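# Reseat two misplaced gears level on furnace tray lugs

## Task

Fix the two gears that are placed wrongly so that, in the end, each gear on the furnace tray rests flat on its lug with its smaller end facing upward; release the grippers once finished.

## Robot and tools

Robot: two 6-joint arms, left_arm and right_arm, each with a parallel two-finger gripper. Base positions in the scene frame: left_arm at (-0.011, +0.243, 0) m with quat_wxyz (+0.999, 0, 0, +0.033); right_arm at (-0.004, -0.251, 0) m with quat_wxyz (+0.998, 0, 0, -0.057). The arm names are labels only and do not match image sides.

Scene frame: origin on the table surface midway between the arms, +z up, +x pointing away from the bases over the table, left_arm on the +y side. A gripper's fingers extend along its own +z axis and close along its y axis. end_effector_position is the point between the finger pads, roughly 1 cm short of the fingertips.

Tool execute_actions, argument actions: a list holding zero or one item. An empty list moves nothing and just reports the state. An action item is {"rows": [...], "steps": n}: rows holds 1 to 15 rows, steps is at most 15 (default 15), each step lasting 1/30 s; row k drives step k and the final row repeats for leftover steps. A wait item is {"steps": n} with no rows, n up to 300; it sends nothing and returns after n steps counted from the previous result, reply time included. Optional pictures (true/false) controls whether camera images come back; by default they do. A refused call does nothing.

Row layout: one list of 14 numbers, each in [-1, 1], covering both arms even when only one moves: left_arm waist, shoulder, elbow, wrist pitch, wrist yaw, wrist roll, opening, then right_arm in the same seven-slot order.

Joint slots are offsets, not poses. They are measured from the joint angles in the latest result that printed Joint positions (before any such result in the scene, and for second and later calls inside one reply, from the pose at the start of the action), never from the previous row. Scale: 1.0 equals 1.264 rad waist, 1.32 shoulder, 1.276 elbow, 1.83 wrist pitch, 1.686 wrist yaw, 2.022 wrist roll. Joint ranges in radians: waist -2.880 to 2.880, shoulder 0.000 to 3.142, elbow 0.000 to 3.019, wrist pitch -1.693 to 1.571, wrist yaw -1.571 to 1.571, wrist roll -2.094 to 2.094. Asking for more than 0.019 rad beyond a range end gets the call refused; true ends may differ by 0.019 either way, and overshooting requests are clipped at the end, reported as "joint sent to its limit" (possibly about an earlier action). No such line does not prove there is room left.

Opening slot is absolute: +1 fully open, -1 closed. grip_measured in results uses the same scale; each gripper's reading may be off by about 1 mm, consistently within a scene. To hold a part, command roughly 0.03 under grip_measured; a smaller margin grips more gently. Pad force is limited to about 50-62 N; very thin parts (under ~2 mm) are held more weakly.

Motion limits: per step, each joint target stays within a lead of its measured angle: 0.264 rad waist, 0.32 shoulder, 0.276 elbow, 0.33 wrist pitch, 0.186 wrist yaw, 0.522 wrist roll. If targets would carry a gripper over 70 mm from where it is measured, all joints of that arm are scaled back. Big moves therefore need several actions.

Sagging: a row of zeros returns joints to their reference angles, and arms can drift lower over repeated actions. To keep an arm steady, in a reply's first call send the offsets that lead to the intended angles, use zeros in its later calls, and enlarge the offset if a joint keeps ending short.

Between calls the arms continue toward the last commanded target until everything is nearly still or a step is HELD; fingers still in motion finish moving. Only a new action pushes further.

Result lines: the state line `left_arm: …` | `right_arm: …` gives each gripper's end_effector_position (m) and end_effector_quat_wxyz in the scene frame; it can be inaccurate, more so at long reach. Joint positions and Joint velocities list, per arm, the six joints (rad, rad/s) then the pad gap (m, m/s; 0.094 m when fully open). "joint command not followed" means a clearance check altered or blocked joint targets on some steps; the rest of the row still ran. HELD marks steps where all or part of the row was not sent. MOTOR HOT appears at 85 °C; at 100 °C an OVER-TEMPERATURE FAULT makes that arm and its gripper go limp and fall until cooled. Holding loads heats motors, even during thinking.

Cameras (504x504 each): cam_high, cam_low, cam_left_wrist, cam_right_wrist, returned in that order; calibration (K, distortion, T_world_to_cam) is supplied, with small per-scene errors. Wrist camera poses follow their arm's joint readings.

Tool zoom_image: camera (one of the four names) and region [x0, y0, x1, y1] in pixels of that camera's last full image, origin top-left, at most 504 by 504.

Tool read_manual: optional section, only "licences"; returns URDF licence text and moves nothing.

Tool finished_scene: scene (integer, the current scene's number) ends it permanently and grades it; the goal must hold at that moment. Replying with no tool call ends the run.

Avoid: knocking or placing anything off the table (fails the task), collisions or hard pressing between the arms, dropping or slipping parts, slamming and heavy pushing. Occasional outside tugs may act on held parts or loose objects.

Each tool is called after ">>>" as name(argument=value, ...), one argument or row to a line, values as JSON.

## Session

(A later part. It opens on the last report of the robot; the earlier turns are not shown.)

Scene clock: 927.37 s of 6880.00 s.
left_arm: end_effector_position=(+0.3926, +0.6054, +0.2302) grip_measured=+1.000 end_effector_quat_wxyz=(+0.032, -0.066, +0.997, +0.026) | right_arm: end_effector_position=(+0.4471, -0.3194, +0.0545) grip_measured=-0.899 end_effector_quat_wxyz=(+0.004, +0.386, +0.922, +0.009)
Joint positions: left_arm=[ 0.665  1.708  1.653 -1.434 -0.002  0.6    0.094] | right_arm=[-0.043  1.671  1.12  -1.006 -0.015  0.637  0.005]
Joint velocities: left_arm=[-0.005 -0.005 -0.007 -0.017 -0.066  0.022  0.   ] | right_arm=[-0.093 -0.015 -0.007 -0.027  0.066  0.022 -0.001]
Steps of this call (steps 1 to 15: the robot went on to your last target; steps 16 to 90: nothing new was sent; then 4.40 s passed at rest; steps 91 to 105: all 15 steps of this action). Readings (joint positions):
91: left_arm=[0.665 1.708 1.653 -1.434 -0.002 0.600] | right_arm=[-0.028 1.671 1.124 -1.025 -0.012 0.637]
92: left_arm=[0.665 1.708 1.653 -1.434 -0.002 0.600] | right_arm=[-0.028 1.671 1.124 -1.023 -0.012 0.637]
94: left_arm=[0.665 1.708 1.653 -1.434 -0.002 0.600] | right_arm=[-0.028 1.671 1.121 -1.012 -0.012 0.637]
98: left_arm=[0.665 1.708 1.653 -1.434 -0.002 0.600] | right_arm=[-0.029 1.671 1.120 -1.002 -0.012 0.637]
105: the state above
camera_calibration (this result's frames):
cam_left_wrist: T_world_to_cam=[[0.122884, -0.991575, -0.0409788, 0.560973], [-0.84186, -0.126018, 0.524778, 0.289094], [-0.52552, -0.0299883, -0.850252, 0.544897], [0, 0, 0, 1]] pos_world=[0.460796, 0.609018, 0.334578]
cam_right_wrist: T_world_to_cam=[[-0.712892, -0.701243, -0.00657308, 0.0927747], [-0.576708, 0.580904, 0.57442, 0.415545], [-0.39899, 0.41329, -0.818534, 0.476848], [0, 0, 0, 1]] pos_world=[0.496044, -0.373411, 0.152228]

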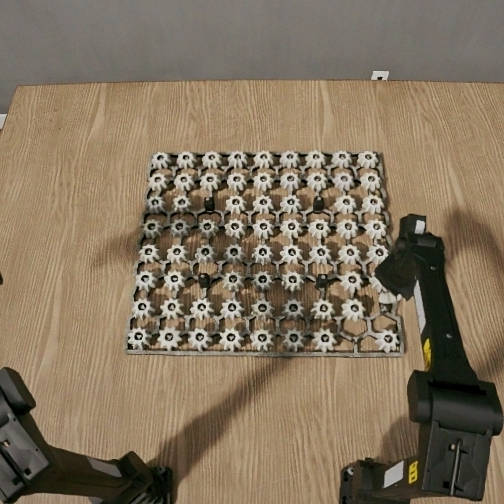

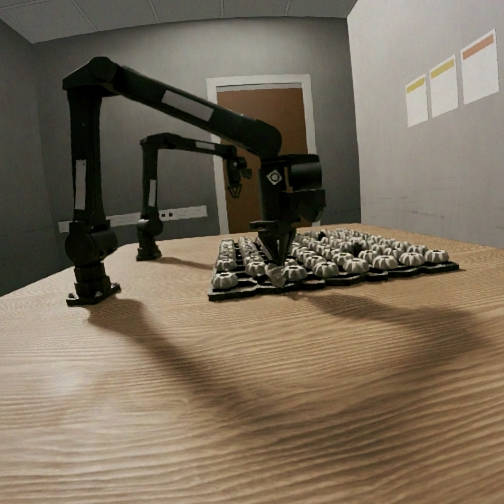

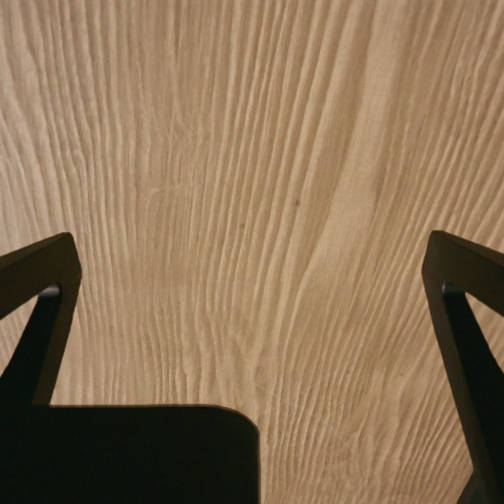

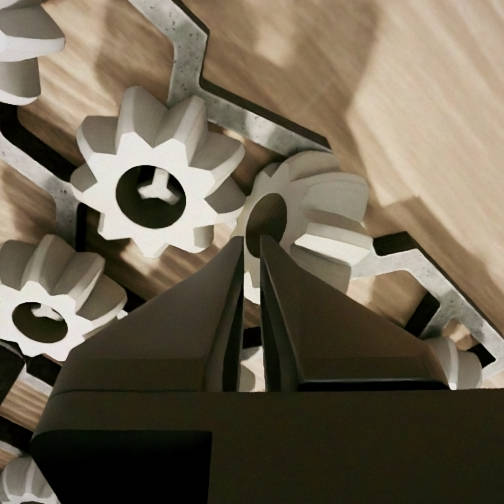

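>>> execute_actions(
  actions=[
    {"rows":[[0,0,0.01,0,0,0,1,-0.006,0.008,0,-0.003,0,0,-0.9],[0,0,0.01,0,0,0,1,-0.009,0.008,0,-0.006,0,0,-0.9],[0,0,0.01,0,0,0,1,-0.012,0.008,0,-0.009,0,0,-0.9],[0,0,0.01,0,0,0,1,-0.015,0.008,0,-0.012,0,0,-0.9],[0,0,0.01,0,0,0,1,-0.018,0.008,0,-0.016,0,0,-0.9],[0,0,0.01,0,0,0,1,-0.021,0.008,0,-0.02,0,0,-0.9],[0,0,0.01,0,0,0,1,-0.024,0.008,0,-0.024,0,0,-0.9],[0,0,0.01,0,0,0,1,-0.027,0.008,0,-0.028,0,0,-0.9]],"steps":15},
  ],
)

Scene clock: 934.37 s of 6880.00 s.
left_arm: end_effector_position=(+0.3926, +0.6054, +0.2302) grip_measured=+1.000 end_effector_quat_wxyz=(+0.032, -0.066, +0.997, +0.026) | right_arm: end_effector_position=(+0.4331, -0.3302, +0.0527) grip_measured=-0.899 end_effector_quat_wxyz=(-0.017, +0.400, +0.917, +0.004)
Joint positions: left_arm=[ 0.665  1.708  1.653 -1.434 -0.002  0.6    0.094] | right_arm=[-0.072  1.671  1.114 -1.045 -0.015  0.637  0.005]
Joint velocities: left_arm=[-0.005  0.005 -0.037 -0.022  0.007 -0.051  0.   ] | right_arm=[-0.005 -0.005  0.002  0.002  0.11   0.066  0.001]
Steps of this call (steps 1 to 30: the robot went on to your last target; steps 31 to 90: nothing new was sent; then 3.50 s passed at rest; steps 91 to 105: all 15 steps of this action). Readings (joint positions):
91: left_arm=[0.665 1.708 1.653 -1.434 -0.002 0.600] | right_arm=[-0.054 1.671 1.114 -1.009 -0.014 0.637]
92: left_arm=[0.665 1.708 1.653 -1.434 -0.002 0.600] | right_arm=[-0.054 1.671 1.114 -1.009 -0.014 0.637]
94: left_arm=[0.665 1.708 1.653 -1.434 -0.002 0.600] | right_arm=[-0.054 1.671 1.114 -1.011 -0.014 0.637]
98: left_arm=[0.665 1.708 1.653 -1.434 -0.002 0.600] | right_arm=[-0.058 1.671 1.114 -1.032 -0.014 0.637]
105: the state above
camera_calibration (this result's frames):
cam_left_wrist: T_world_to_cam=[[0.122884, -0.991575, -0.0409788, 0.560973], [-0.84186, -0.126018, 0.524778, 0.289094], [-0.52552, -0.0299883, -0.850252, 0.544897], [0, 0, 0, 1]] pos_world=[0.460796, 0.609018, 0.334578]
cam_right_wrist: T_world_to_cam=[[-0.732623, -0.680338, 0.0200749, 0.0891797], [-0.533979, 0.592805, 0.602867, 0.398716], [-0.422054, 0.430955, -0.797589, 0.489041], [0, 0, 0, 1]] pos_world=[0.484642, -0.386443, 0.147891]

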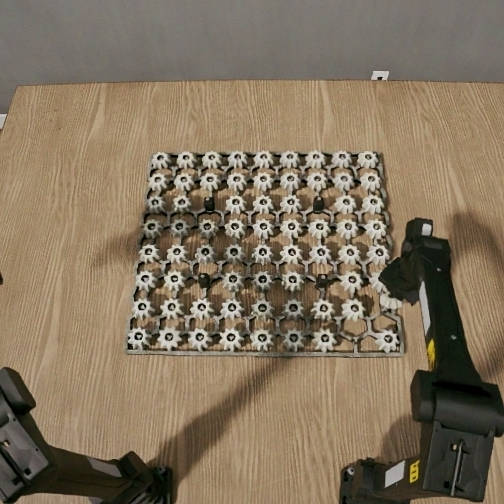

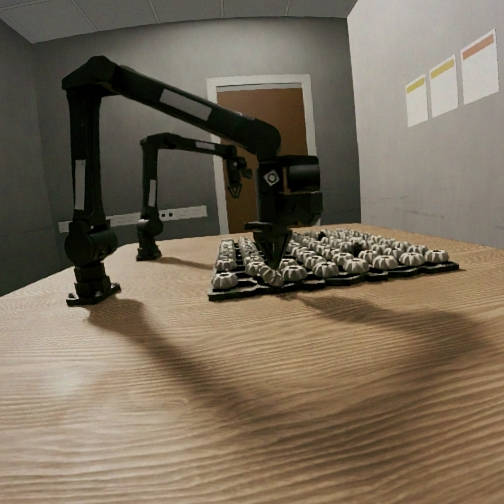

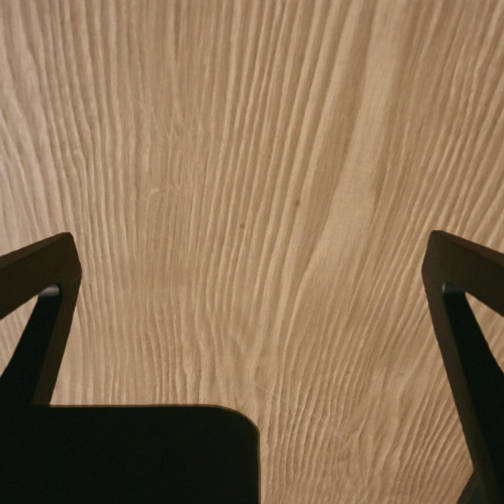

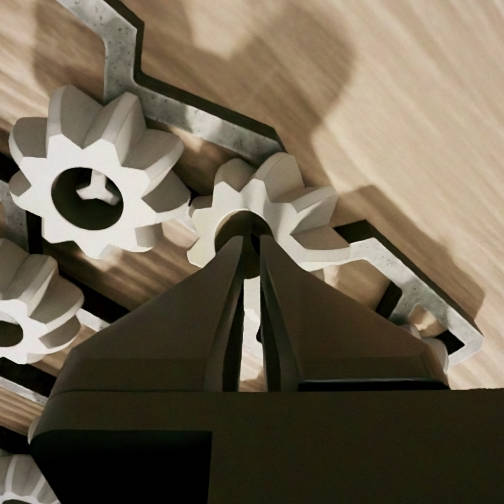

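>>> execute_actions(
  actions=[
    {"rows":[[0,0,0.01,0,0,0,1,0.003,0,0,-0.006,0,0,-0.9],[0,0,0.01,0,0,0,1,0.006,0,0,-0.012,0,0,-0.9],[0,0,0.01,0,0,0,1,0.009,0,0,-0.018,0,0,-0.9],[0,0,0.01,0,0,0,1,0.012,0,0,-0.024,0,0,-0.9],[0,0,0.01,0,0,0,1,0.015,0,0,-0.03,0,0,-0.9]],"steps":15},
  ],
)

>>> execute_actions(
  actions=[
    {"rows":[[0,0,0,0,0,0,1,0,-0.01,0.03,-0.005,0,0,-0.9],[0,0,0,0,0,0,1,0,-0.02,0.05,-0.015,0,0,-0.9],[0,0,0,0,0,0,1,0,-0.035,0.06,-0.02,0,0,-0.9]],"steps":15},
  ],
)

Scene clock: 941.73 s of 6880.00 s.
left_arm: end_effector_position=(+0.3926, +0.6054, +0.2302) grip_measured=+1.000 end_effector_quat_wxyz=(+0.032, -0.066, +0.997, +0.026) | right_arm: end_effector_position=(+0.4237, -0.3229, +0.0536) grip_measured=-0.899 end_effector_quat_wxyz=(-0.037, +0.394, +0.919, -0.002)
Joint positions: left_arm=[ 0.665  1.708  1.653 -1.434 -0.002  0.6    0.094] | right_arm=[-0.059  1.671  1.114 -1.088 -0.014  0.637  0.005]
Joint velocities: left_arm=[-0.015  0.005 -0.012 -0.022  0.007 -0.007  0.   ] | right_arm=[-0.005 -0.005  0.002 -0.012 -0.037  0.022 -0.   ]
Steps of this call (steps 1 to 15: the robot went on to your last target; steps 16 to 90: nothing new was sent; then 3.87 s passed at rest; steps 91 to 105: all 15 steps of this action). Readings (joint positions):
91: left_arm=[0.665 1.708 1.653 -1.434 -0.002 0.600] | right_arm=[-0.072 1.671 1.114 -1.045 -0.015 0.637]
92: left_arm=[0.665 1.708 1.653 -1.434 -0.002 0.600] | right_arm=[-0.072 1.671 1.114 -1.046 -0.015 0.637]
94: left_arm=[0.665 1.708 1.653 -1.434 -0.002 0.600] | right_arm=[-0.071 1.671 1.114 -1.057 -0.015 0.637]
98: left_arm=[0.665 1.708 1.653 -1.434 -0.002 0.600] | right_arm=[-0.064 1.671 1.114 -1.084 -0.014 0.637]
105: the state above
camera_calibration (this result's frames):
cam_left_wrist: T_world_to_cam=[[0.122884, -0.991575, -0.0409788, 0.560973], [-0.84186, -0.126018, 0.524778, 0.289094], [-0.52552, -0.0299883, -0.850252, 0.544897], [0, 0, 0, 1]] pos_world=[0.460796, 0.609018, 0.334578]
cam_right_wrist: T_world_to_cam=[[-0.722331, -0.690026, 0.0458563, 0.0784023], [-0.51587, 0.581808, 0.62879, 0.376202], [-0.460561, 0.430539, -0.776222, 0.497651], [0, 0, 0, 1]] pos_world=[0.479902, -0.379035, 0.14614]

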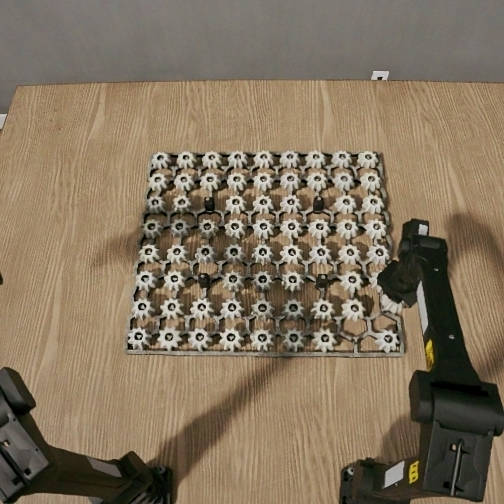

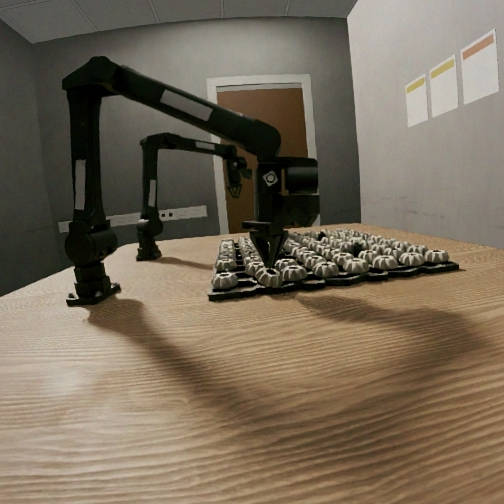

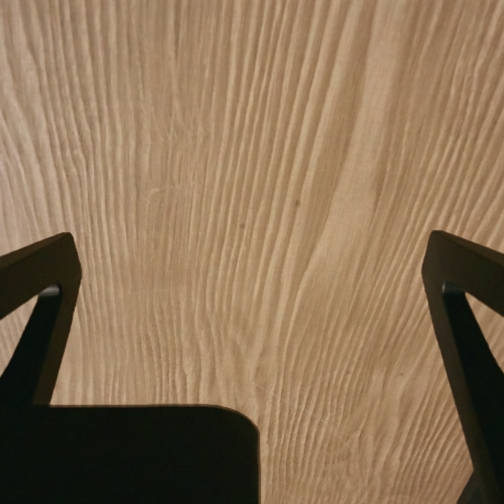

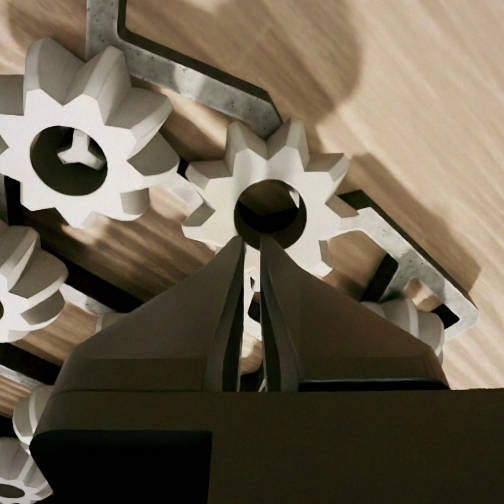

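Scene clock: 942.23 s of 6880.00 s.
left_arm: end_effector_position=(+0.3926, +0.6054, +0.2302) grip_measured=+1.000 end_effector_quat_wxyz=(+0.032, -0.066, +0.997, +0.026) | right_arm: end_effector_position=(+0.4359, -0.3250, +0.0883) grip_measured=-0.899 end_effector_quat_wxyz=(-0.005, +0.394, +0.919, +0.006)
Joint positions: left_arm=[ 0.665  1.708  1.653 -1.434 -0.002  0.6    0.094] | right_arm=[-0.059  1.615  1.149 -1.112 -0.014  0.637  0.005]
Joint velocities: left_arm=[ 0.005 -0.005 -0.007 -0.017 -0.037  0.007  0.   ] | right_arm=[-0.005 -0.005  0.007  0.002 -0.022 -0.007 -0.001]
Steps of this call (steps 1 to 15: all 15 steps of this action). Readings (joint positions):
1: left_arm=[0.665 1.708 1.653 -1.434 -0.002 0.600] | right_arm=[-0.059 1.670 1.114 -1.088 -0.014 0.637]
2: left_arm=[0.665 1.708 1.653 -1.434 -0.002 0.600] | right_arm=[-0.059 1.669 1.115 -1.091 -0.014 0.637]
4: left_arm=[0.665 1.708 1.653 -1.434 -0.002 0.600] | right_arm=[-0.059 1.661 1.120 -1.105 -0.014 0.637]
8: left_arm=[0.665 1.708 1.653 -1.434 -0.002 0.600] | right_arm=[-0.059 1.631 1.137 -1.112 -0.014 0.637]
15: the state above
camera_calibration (this result's frames):
cam_left_wrist: T_world_to_cam=[[0.122884, -0.991575, -0.0409788, 0.560973], [-0.84186, -0.126018, 0.524778, 0.289094], [-0.52552, -0.0299883, -0.850252, 0.544897], [0, 0, 0, 1]] pos_world=[0.460796, 0.609018, 0.334578]
cam_right_wrist: T_world_to_cam=[[-0.724037, -0.68973, 0.00661042, 0.0884427], [-0.555422, 0.588678, 0.587337, 0.385001], [-0.408995, 0.421582, -0.809315, 0.508652], [0, 0, 0, 1]] pos_world=[0.48591, -0.380079, 0.18495]

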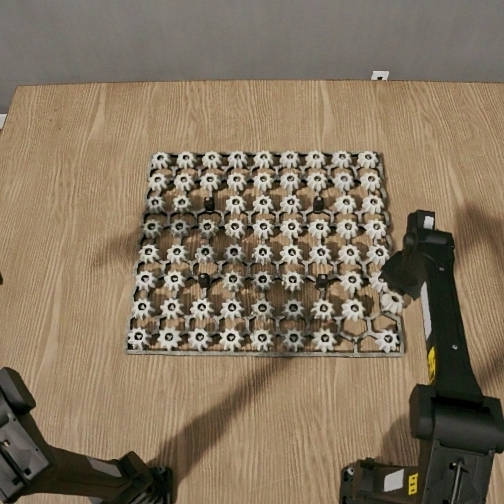

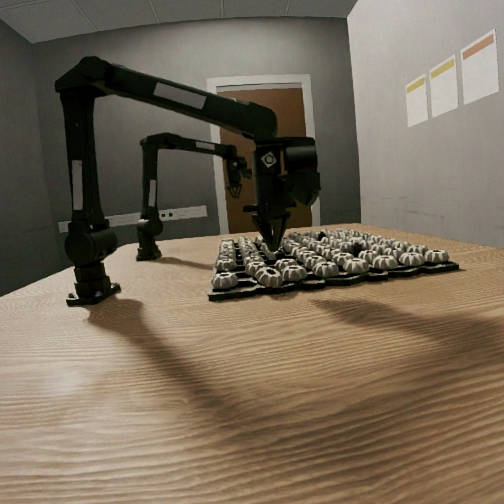

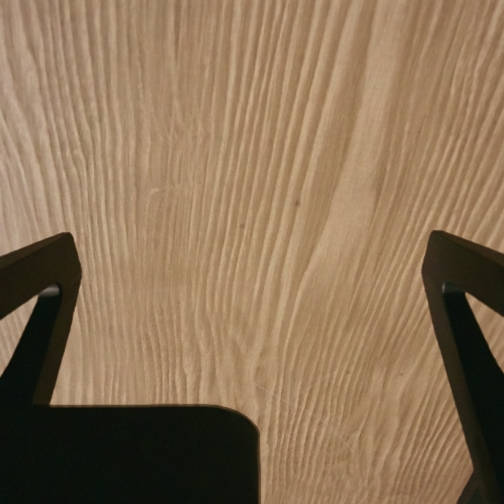

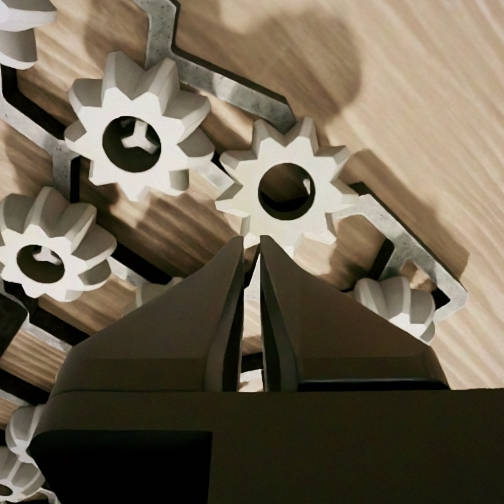

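>>> execute_actions(
  actions=[
    {"rows":[[0,0,0.01,0,0,0,1,-0.008,0,0,0,0,0,-0.4],[0,0,0.01,0,0,0,1,-0.016,0,0,0,0,0,0.1],[0,0,0.01,0,0,0,1,-0.019,0,0,0,0,0,0.46],[0,0,0.01,0,0,0,1,-0.019,0.005,-0.01,0.008,0,0,0.46],[0,0,0.01,0,0,0,1,-0.019,0.012,-0.02,0.018,0,0,0.46],[0,0,0.01,0,0,0,1,-0.019,0.02,-0.03,0.03,0,0,0.46],[0,0,0.01,0,0,0,1,-0.019,0.028,-0.04,0.042,0,0,0.46],[0,0,0.01,0,0,0,1,-0.019,0.033,-0.046,0.052,0,0,0.46]],"steps":15},
  ],
)

Scene clock: 951.87 s of 6880.00 s.
left_arm: end_effector_position=(+0.3926, +0.6054, +0.2302) grip_measured=+1.000 end_effector_quat_wxyz=(+0.032, -0.066, +0.997, +0.026) | right_arm: end_effector_position=(+0.4304, -0.3330, +0.0573) grip_measured=+0.458 end_effector_quat_wxyz=(-0.007, +0.403, +0.915, +0.005)
Joint positions: left_arm=[ 0.665  1.708  1.653 -1.434 -0.002  0.6    0.094] | right_arm=[-0.079  1.649  1.098 -1.032 -0.014  0.637  0.069]
Joint velocities: left_arm=[ 0.005 -0.005 -0.017 -0.002  0.066  0.022  0.   ] | right_arm=[-0.015  0.044 -0.002  0.007  0.037  0.007  0.   ]
Steps of this call (steps 1 to 15: the robot went on to your last target; steps 16 to 90: nothing new was sent; then 6.13 s passed at rest; steps 91 to 105: all 15 steps of this action). Readings (joint positions):
91: left_arm=[0.665 1.708 1.653 -1.434 -0.002 0.600] | right_arm=[-0.059 1.615 1.149 -1.112 -0.014 0.637]
92: left_arm=[0.665 1.708 1.653 -1.434 -0.002 0.600] | right_arm=[-0.060 1.615 1.149 -1.112 -0.014 0.637]
94: left_arm=[0.665 1.708 1.653 -1.434 -0.002 0.600] | right_arm=[-0.064 1.615 1.149 -1.112 -0.014 0.637]
98: left_arm=[0.665 1.708 1.653 -1.434 -0.002 0.600] | right_arm=[-0.077 1.617 1.127 -1.063 -0.014 0.637]
105: the state above
camera_calibration (this result's frames):
cam_left_wrist: T_world_to_cam=[[0.122884, -0.991575, -0.0409788, 0.560973], [-0.84186, -0.126018, 0.524778, 0.289094], [-0.52552, -0.0299883, -0.850252, 0.544897], [0, 0, 0, 1]] pos_world=[0.460796, 0.609018, 0.334578]
cam_right_wrist: T_world_to_cam=[[-0.737546, -0.675238, 0.0088814, 0.0897188], [-0.541432, 0.599151, 0.589805, 0.402195], [-0.40358, 0.4302, -0.807497, 0.485075], [0, 0, 0, 1]] pos_world=[0.4797, -0.389074, 0.153683]

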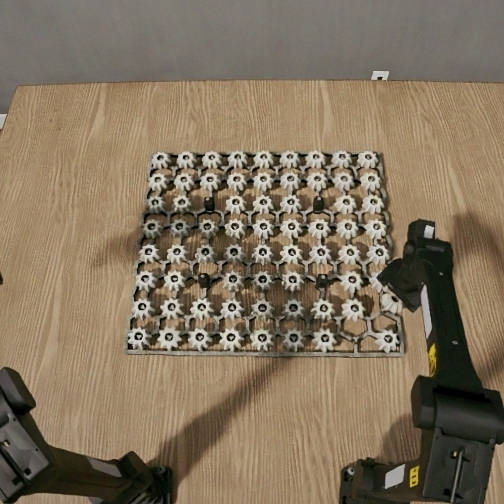

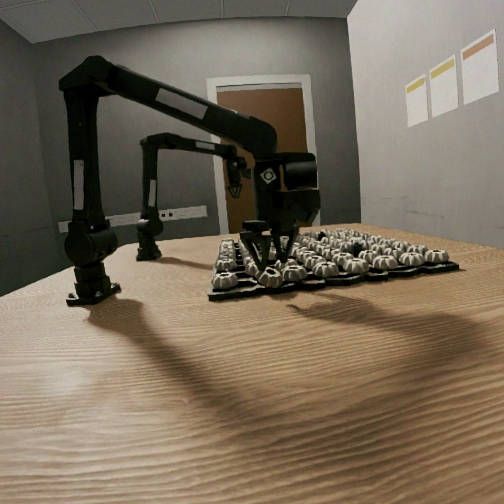

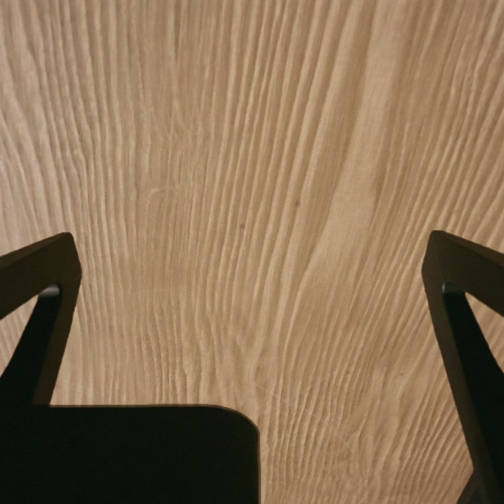

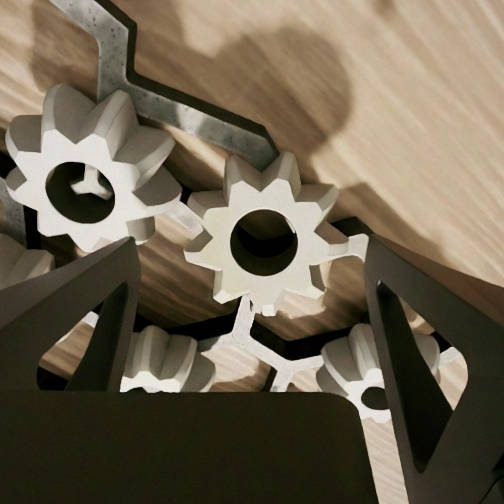

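>>> execute_actions(
  actions=[
    {"rows":[[0,0,0.01,0,0,0,1,0.003,0,-0.005,-0.008,0,0,0.46],[0,0,0.01,0,0,0,1,0.006,0,-0.01,-0.012,0,0,0.46],[0,0,0.01,0,0,0,1,0.007,0,-0.018,-0.008,0,0,0.46],[0,0,0.01,0,0,0,1,0.007,0.004,-0.027,0.005,0,0,0.46],[0,0,0.01,0,0,0,1,0.007,0.008,-0.036,0.018,0,0,0.46],[0,0,0.01,0,0,0,1,0.007,0.012,-0.045,0.03,0,0,0.46],[0,0,0.01,0,0,0,1,0.007,0.014,-0.052,0.04,0,0,0.46]],"steps":15},
  ],
)

Scene clock: 958.97 s of 6880.00 s.
left_arm: end_effector_position=(+0.3926, +0.6054, +0.2302) grip_measured=+1.000 end_effector_quat_wxyz=(+0.032, -0.066, +0.997, +0.026) | right_arm: end_effector_position=(+0.4181, -0.3304, +0.0365) grip_measured=+0.458 end_effector_quat_wxyz=(-0.009, +0.403, +0.915, +0.005)
Joint positions: left_arm=[ 0.665  1.708  1.653 -1.434 -0.002  0.6    0.094] | right_arm=[-0.078  1.653  1.039 -0.972 -0.014  0.637  0.069]
Joint velocities: left_arm=[-0.015 -0.015  0.002  0.007  0.022 -0.007  0.   ] | right_arm=[-0.005 -0.005  0.007  0.027  0.051  0.007 -0.001]
Steps of this call (steps 1 to 15: the robot went on to your last target; steps 16 to 90: nothing new was sent; then 3.60 s passed at rest; steps 91 to 105: all 15 steps of this action). Readings (joint positions):
91: left_arm=[0.665 1.708 1.653 -1.434 -0.002 0.600] | right_arm=[-0.079 1.650 1.098 -1.031 -0.014 0.637]
92: left_arm=[0.665 1.708 1.653 -1.434 -0.002 0.600] | right_arm=[-0.079 1.650 1.098 -1.033 -0.014 0.637]
94: left_arm=[0.665 1.708 1.653 -1.434 -0.002 0.600] | right_arm=[-0.079 1.650 1.094 -1.034 -0.014 0.637]
98: left_arm=[0.665 1.708 1.653 -1.434 -0.002 0.600] | right_arm=[-0.078 1.650 1.057 -0.989 -0.014 0.637]
105: the state above
camera_calibration (this result's frames):
cam_left_wrist: T_world_to_cam=[[0.122884, -0.991575, -0.0409788, 0.560973], [-0.84186, -0.126018, 0.524778, 0.289094], [-0.52552, -0.0299883, -0.850252, 0.544897], [0, 0, 0, 1]] pos_world=[0.460796, 0.609018, 0.334578]
cam_right_wrist: T_world_to_cam=[[-0.737251, -0.675527, 0.0111522, 0.0822271], [-0.539447, 0.598515, 0.592264, 0.40509], [-0.406765, 0.430631, -0.805667, 0.463632], [0, 0, 0, 1]] pos_world=[0.467736, -0.38656, 0.132696]

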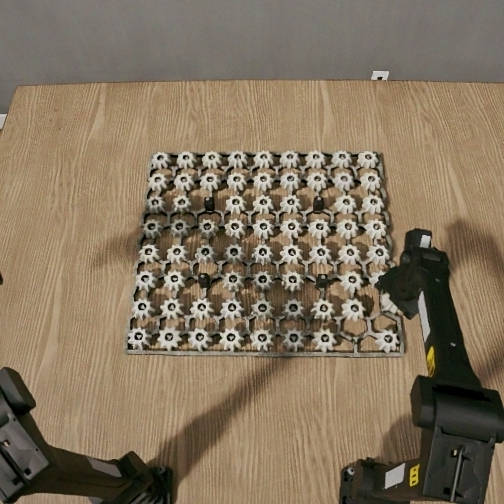

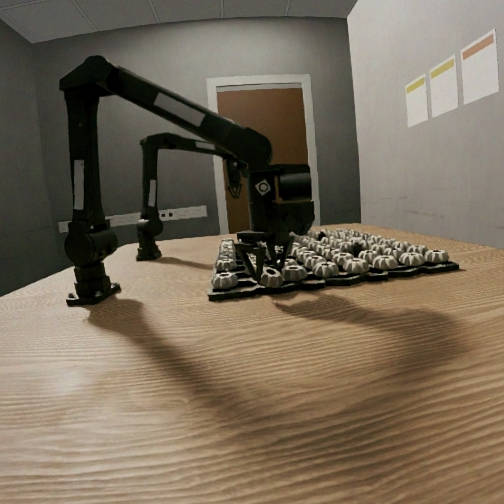

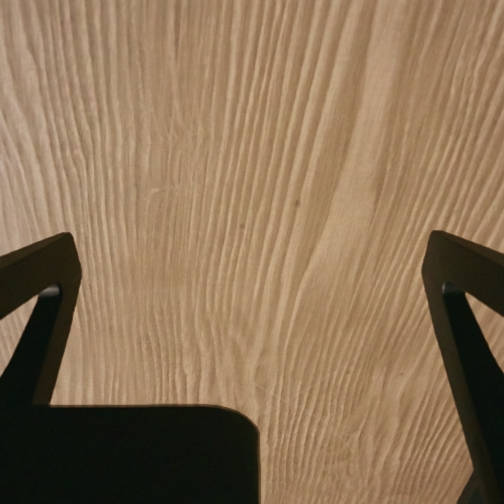

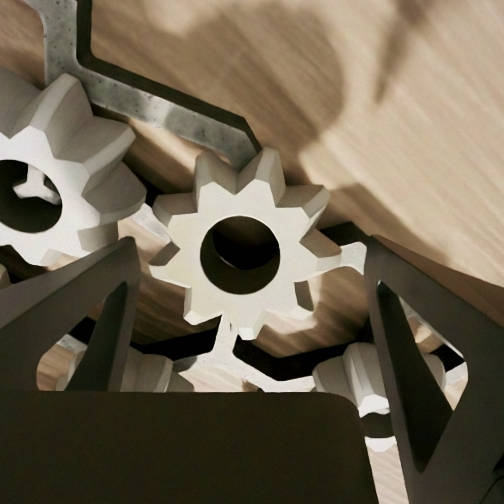

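>>> execute_actions(
  actions=[
    {"rows":[[0,0,0.01,0,0,0,1,0.002,0.006,-0.005,0.005,0,0,0.46],[0,0,0.01,0,0,0,1,0.003,0.012,-0.01,0.012,0,0,0.46],[0,0,0.01,0,0,0,1,0.003,0.018,-0.015,0.019,0,0,0.46],[0,0,0.01,0,0,0,1,0.003,0.024,-0.018,0.026,0,0,0.46]],"steps":15},
  ],
)

Scene clock: 963.27 s of 6880.00 s.
left_arm: end_effector_position=(+0.3926, +0.6054, +0.2302) grip_measured=+1.000 end_effector_quat_wxyz=(+0.032, -0.066, +0.997, +0.026) | right_arm: end_effector_position=(+0.4193, -0.3306, +0.0270) grip_measured=+0.458 end_effector_quat_wxyz=(-0.005, +0.403, +0.915, +0.006)
Joint positions: left_arm=[ 0.665  1.708  1.653 -1.434 -0.002  0.6    0.094] | right_arm=[-0.078  1.667  1.027 -0.939 -0.014  0.637  0.069]
Joint velocities: left_arm=[ 0.005  0.005 -0.007 -0.032 -0.051 -0.051  0.   ] | right_arm=[-0.015 -0.005  0.002 -0.007  0.037 -0.022  0.   ]
Steps of this call (steps 1 to 15: the robot went on to your last target; steps 16 to 90: nothing new was sent; then 0.80 s passed at rest; steps 91 to 105: all 15 steps of this action). Readings (joint positions):
91: left_arm=[0.665 1.708 1.653 -1.434 -0.002 0.600] | right_arm=[-0.078 1.653 1.039 -0.972 -0.014 0.637]
92: left_arm=[0.665 1.708 1.653 -1.434 -0.002 0.600] | right_arm=[-0.078 1.653 1.039 -0.970 -0.014 0.637]
94: left_arm=[0.665 1.708 1.653 -1.434 -0.002 0.600] | right_arm=[-0.078 1.654 1.037 -0.957 -0.014 0.637]
98: left_arm=[0.665 1.708 1.653 -1.434 -0.002 0.600] | right_arm=[-0.078 1.661 1.031 -0.941 -0.014 0.637]
105: the state above
camera_calibration (this result's frames):
cam_left_wrist: T_world_to_cam=[[0.122884, -0.991575, -0.0409788, 0.560973], [-0.84186, -0.126018, 0.524778, 0.289094], [-0.52552, -0.0299883, -0.850252, 0.544897], [0, 0, 0, 1]] pos_world=[0.460796, 0.609018, 0.334578]
cam_right_wrist: T_world_to_cam=[[-0.737315, -0.675514, 0.00683753, 0.0831999], [-0.543645, 0.599329, 0.587584, 0.413638], [-0.40102, 0.429518, -0.809134, 0.453893], [0, 0, 0, 1]] pos_world=[0.468236, -0.386657, 0.123644]

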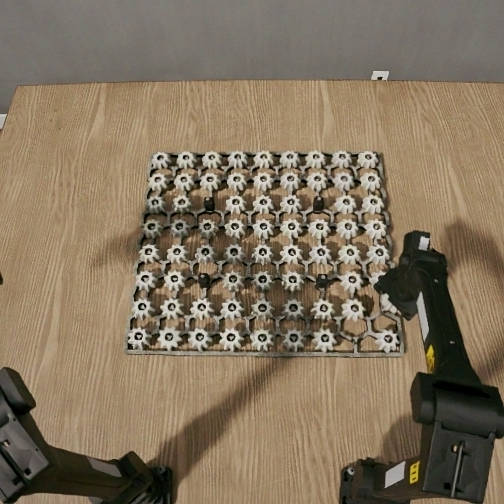

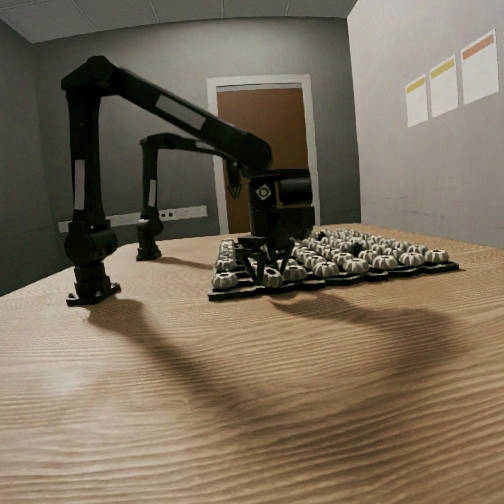

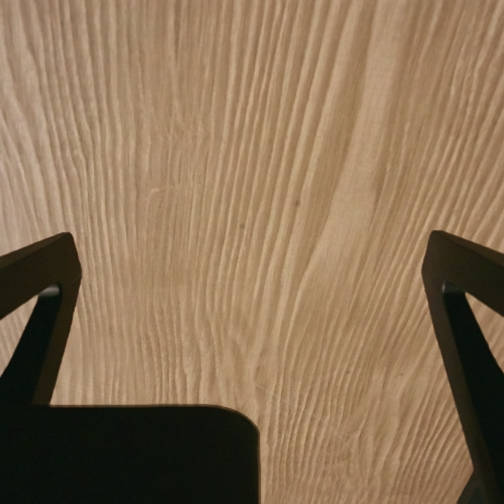

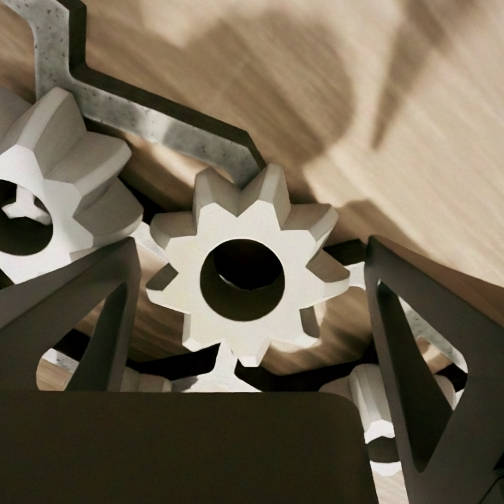

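>>> execute_actions(
  actions=[
    {"rows":[[0,0,0.01,0,0,0,1,0.003,0.004,-0.005,-0.002,0,0,0.46],[0,0,0.01,0,0,0,1,0.006,0.008,-0.01,-0.003,0,0,0.46],[0,0,0.01,0,0,0,1,0.008,0.011,-0.015,-0.003,0,0,0.46],[0,0,0.01,0,0,0,1,0.008,0.013,-0.018,-0.002,0,0,0.46]],"steps":15},
  ],
)

Scene clock: 968.17 s of 6880.00 s.
left_arm: end_effector_position=(+0.3926, +0.6054, +0.2302) grip_measured=+1.000 end_effector_quat_wxyz=(+0.032, -0.066, +0.997, +0.026) | right_arm: end_effector_position=(+0.4139, -0.3288, +0.0235) grip_measured=+0.458 end_effector_quat_wxyz=(-0.011, +0.402, +0.916, +0.005)
Joint positions: left_arm=[ 0.665  1.708  1.653 -1.434 -0.002  0.6    0.094] | right_arm=[-0.076  1.667  1.016 -0.939 -0.014  0.637  0.069]
Joint velocities: left_arm=[-0.005 -0.024 -0.007 -0.007 -0.007 -0.051  0.   ] | right_arm=[ 0.005 -0.015 -0.007 -0.012 -0.007  0.11   0.001]
Steps of this call (steps 1 to 15: the robot went on to your last target; steps 16 to 90: nothing new was sent; then 1.40 s passed at rest; steps 91 to 105: all 15 steps of this action). Readings (joint positions):
91: left_arm=[0.665 1.708 1.653 -1.434 -0.002 0.600] | right_arm=[-0.078 1.667 1.027 -0.939 -0.014 0.637]
92: left_arm=[0.665 1.708 1.653 -1.434 -0.002 0.600] | right_arm=[-0.078 1.667 1.027 -0.939 -0.014 0.637]
94: left_arm=[0.665 1.708 1.653 -1.434 -0.002 0.600] | right_arm=[-0.078 1.667 1.026 -0.939 -0.014 0.637]
98: left_arm=[0.665 1.708 1.653 -1.434 -0.002 0.600] | right_arm=[-0.077 1.667 1.017 -0.939 -0.014 0.637]
105: the state above
camera_calibration (this result's frames):
cam_left_wrist: T_world_to_cam=[[0.122884, -0.991575, -0.0409788, 0.560973], [-0.84186, -0.126018, 0.524778, 0.289094], [-0.52552, -0.0299883, -0.850252, 0.544897], [0, 0, 0, 1]] pos_world=[0.460796, 0.609018, 0.334578]
cam_right_wrist: T_world_to_cam=[[-0.735905, -0.676942, 0.013877, 0.0793051], [-0.537918, 0.596973, 0.595203, 0.408369], [-0.411202, 0.430548, -0.803455, 0.452472], [0, 0, 0, 1]] pos_world=[0.464088, -0.384912, 0.119378]

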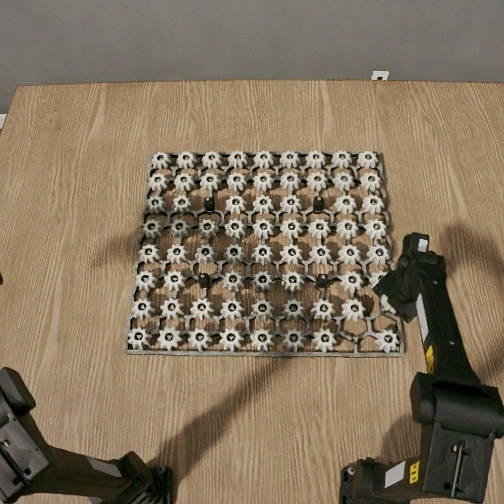

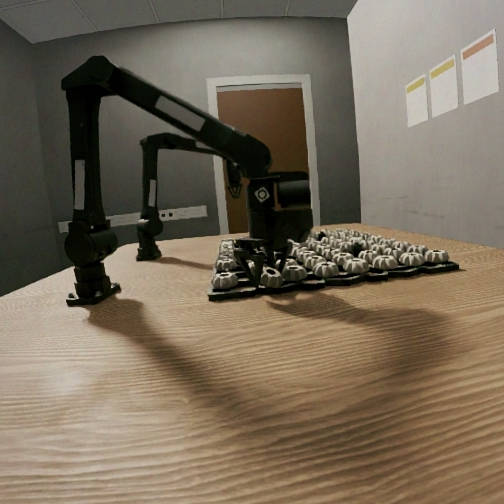

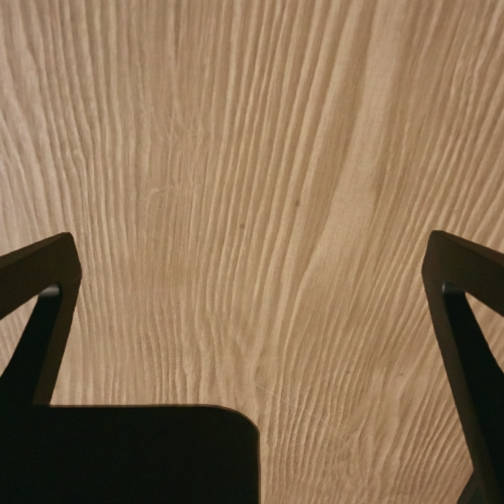

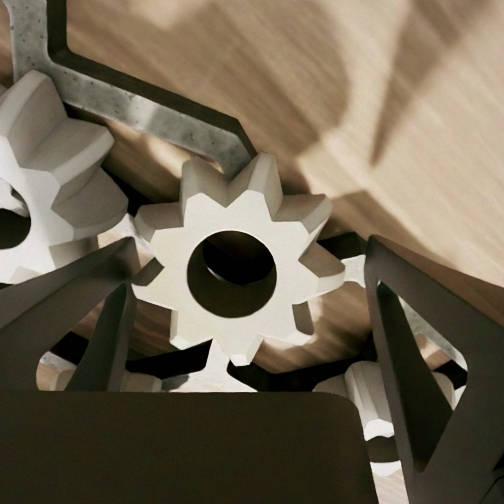

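>>> execute_actions(
  actions=[
    {"rows":[[0,0,0.01,0,0,0,1,0.002,0,0,0,0,0,0.4],[0,0,0.01,0,0,0,1,0.004,0,0,0,0,0,0.35],[0,0,0.01,0,0,0,1,0.006,0,0,0,0,0,0.3],[0,0,0.01,0,0,0,1,0.006,0,0,0,0,0,0.26],[0,0,0.01,0,0,0,1,0.006,0,0,0,0,0,0.23],[0,0,0.01,0,0,0,1,0.006,0,0,0,0,0,0.2],[0,0,0.01,0,0,0,1,0.006,0,0,0,0,0,0.18],[0,0,0.01,0,0,0,1,0.006,0,0,0,0,0,0.16],[0,0,0.01,0,0,0,1,0.006,0,0,0,0,0,0.15]],"steps":15},
  ],
)

Scene clock: 976.50 s of 6880.00 s.
left_arm: end_effector_position=(+0.3926, +0.6054, +0.2302) grip_measured=+1.000 end_effector_quat_wxyz=(+0.032, -0.066, +0.997, +0.026) | right_arm: end_effector_position=(+0.4144, -0.3264, +0.0238) grip_measured=+0.203 end_effector_quat_wxyz=(-0.011, +0.400, +0.917, +0.006)
Joint positions: left_arm=[ 0.665  1.708  1.653 -1.434 -0.002  0.6    0.094] | right_arm=[-0.072  1.666  1.016 -0.939 -0.017  0.637  0.057]
Joint velocities: left_arm=[-0.005 -0.024  0.002  0.002  0.022 -0.022  0.   ] | right_arm=[-0.015 -0.015 -0.007  0.002  0.051 -0.022  0.001]
Steps of this call (steps 1 to 15: the robot went on to your last target; steps 16 to 90: nothing new was sent; then 4.83 s passed at rest; steps 91 to 105: all 15 steps of this action). Readings (joint positions):
91: left_arm=[0.665 1.708 1.653 -1.434 -0.002 0.600] | right_arm=[-0.076 1.667 1.016 -0.939 -0.014 0.637]
92: left_arm=[0.665 1.708 1.653 -1.434 -0.002 0.600] | right_arm=[-0.076 1.667 1.016 -0.939 -0.017 0.637]
94: left_arm=[0.665 1.708 1.653 -1.434 -0.002 0.600] | right_arm=[-0.074 1.666 1.016 -0.939 -0.018 0.637]
98: left_arm=[0.665 1.708 1.653 -1.434 -0.002 0.600] | right_arm=[-0.072 1.666 1.016 -0.939 -0.017 0.637]
105: the state above
camera_calibration (this result's frames):
cam_left_wrist: T_world_to_cam=[[0.122884, -0.991575, -0.0409788, 0.560973], [-0.84186, -0.126018, 0.524778, 0.289094], [-0.52552, -0.0299883, -0.850252, 0.544897], [0, 0, 0, 1]] pos_world=[0.460796, 0.609018, 0.334578]
cam_right_wrist: T_world_to_cam=[[-0.733121, -0.680015, 0.0106649, 0.0791665], [-0.541202, 0.592821, 0.596375, 0.407051], [-0.411867, 0.431443, -0.802635, 0.452487], [0, 0, 0, 1]] pos_world=[0.4647, -0.382697, 0.119583]

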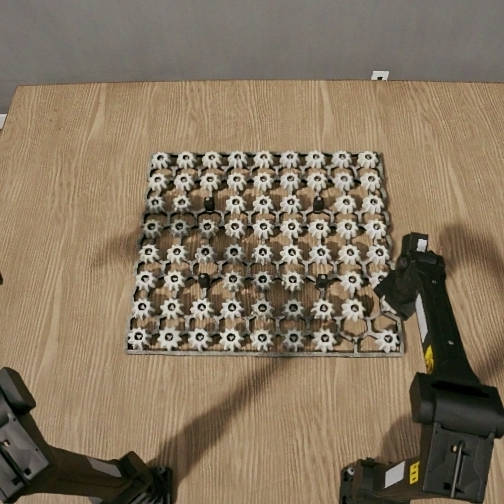

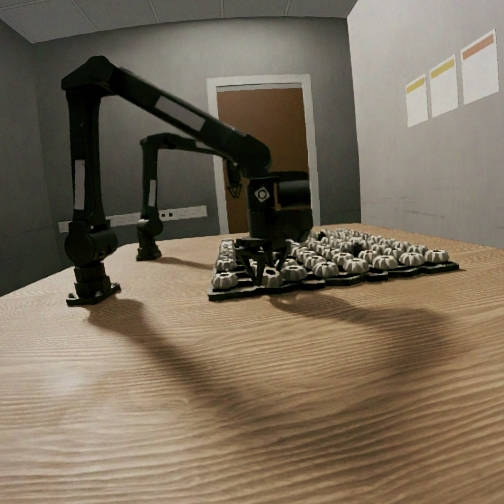

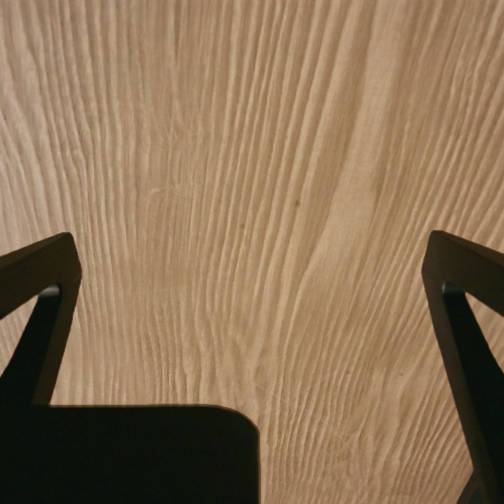

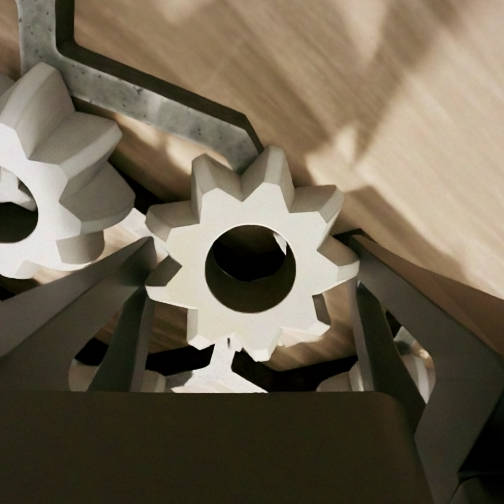

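>>> execute_actions(
  actions=[
    {"rows":[[0,0,0.01,0,0,0,1,0,-0.004,0.02,-0.005,0,0,0.165],[0,0,0.01,0,0,0,1,0,-0.01,0.028,-0.011,0,0,0.165],[0,0,0.01,0,0,0,1,0,-0.016,0.034,-0.017,0,0,0.165],[0,0,0.01,0,0,0,1,0,-0.022,0.04,-0.023,0,0,0.165],[0,0,0.01,0,0,0,1,0,-0.026,0.044,-0.029,0,0,0.165],[0,0,0.01,0,0,0,1,0,-0.026,0.044,-0.029,0,0,0.165],[0,0,0.01,0,0,0,1,0,-0.026,0.044,-0.029,0,0,0.165],[0,0,0.01,0,0,0,1,0,-0.026,0.044,-0.029,0,0,0.165],[0,0,0.01,0,0,0,1,0.007,-0.026,0.044,-0.029,0,0,0.165],[0,0,0.01,0,0,0,1,0.014,-0.026,0.044,-0.029,0,0,0.165],[0,0,0.01,0,0,0,1,0.02,-0.026,0.044,-0.029,0,0,0.165],[0,0,0.01,0,0,0,1,0.026,-0.026,0.044,-0.029,0,0,0.165]],"steps":15},
  ],
)

Scene clock: 986.07 s of 6880.00 s.
left_arm: end_effector_position=(+0.3926, +0.6054, +0.2302) grip_measured=+1.000 end_effector_quat_wxyz=(+0.032, -0.066, +0.997, +0.026) | right_arm: end_effector_position=(+0.4091, -0.3205, +0.0328) grip_measured=+0.203 end_effector_quat_wxyz=(-0.019, +0.392, +0.920, -0.002)
Joint positions: left_arm=[ 0.665  1.708  1.653 -1.434 -0.002  0.6    0.094] | right_arm=[-0.056  1.648  1.02  -0.98  -0.006  0.637  0.057]
Joint velocities: left_arm=[-0.015  0.015 -0.022  0.012 -0.022  0.022  0.   ] | right_arm=[ 0.015 -0.024 -0.007 -0.002  0.007  0.007  0.   ]
Steps of this call (steps 1 to 15: the robot went on to your last target; steps 16 to 90: nothing new was sent; then 6.07 s passed at rest; steps 91 to 105: all 15 steps of this action). Readings (joint positions):
91: left_arm=[0.665 1.708 1.653 -1.434 -0.002 0.600] | right_arm=[-0.072 1.666 1.016 -0.939 -0.017 0.637]
92: left_arm=[0.665 1.708 1.653 -1.434 -0.002 0.600] | right_arm=[-0.072 1.666 1.016 -0.940 -0.017 0.637]
94: left_arm=[0.665 1.708 1.653 -1.434 -0.002 0.600] | right_arm=[-0.072 1.665 1.016 -0.944 -0.017 0.637]
98: left_arm=[0.665 1.708 1.653 -1.434 -0.002 0.600] | right_arm=[-0.072 1.655 1.019 -0.972 -0.016 0.637]
105: the state above
camera_calibration (this result's frames):
cam_left_wrist: T_world_to_cam=[[0.122884, -0.991575, -0.0409788, 0.560973], [-0.84186, -0.126018, 0.524778, 0.289094], [-0.52552, -0.0299883, -0.850252, 0.544897], [0, 0, 0, 1]] pos_world=[0.460796, 0.609018, 0.334578]
cam_right_wrist: T_world_to_cam=[[-0.72123, -0.692012, 0.0307507, 0.0698925], [-0.53907, 0.588602, 0.602454, 0.39286], [-0.435005, 0.417931, -0.797561, 0.459929], [0, 0, 0, 1]] pos_world=[0.462259, -0.37509, 0.127992]

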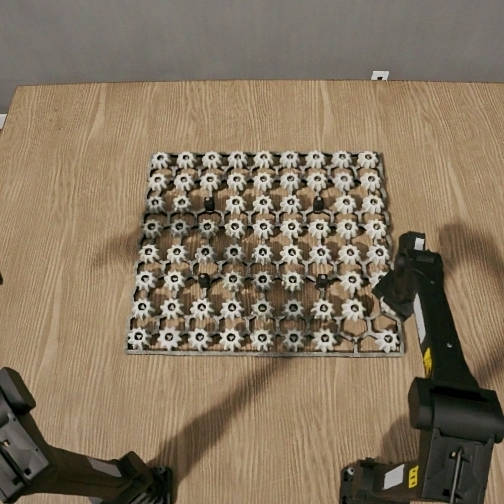

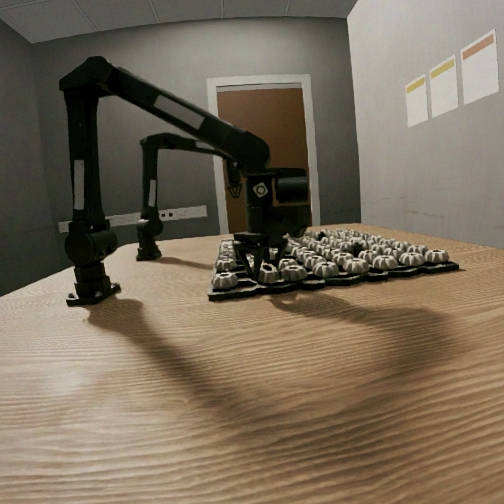

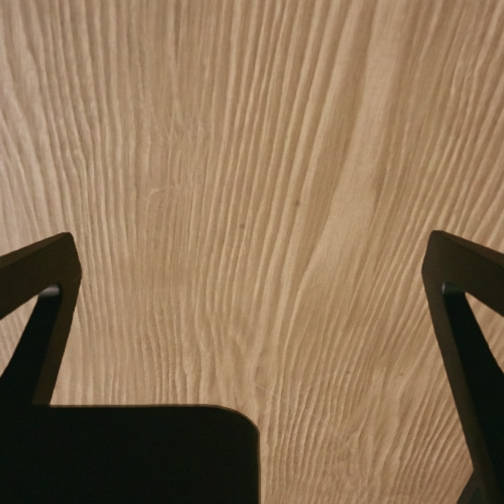

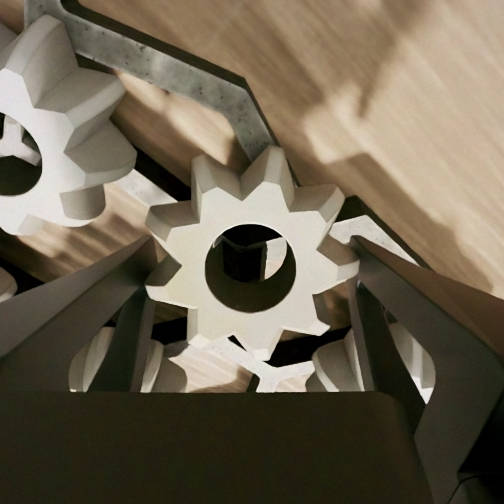

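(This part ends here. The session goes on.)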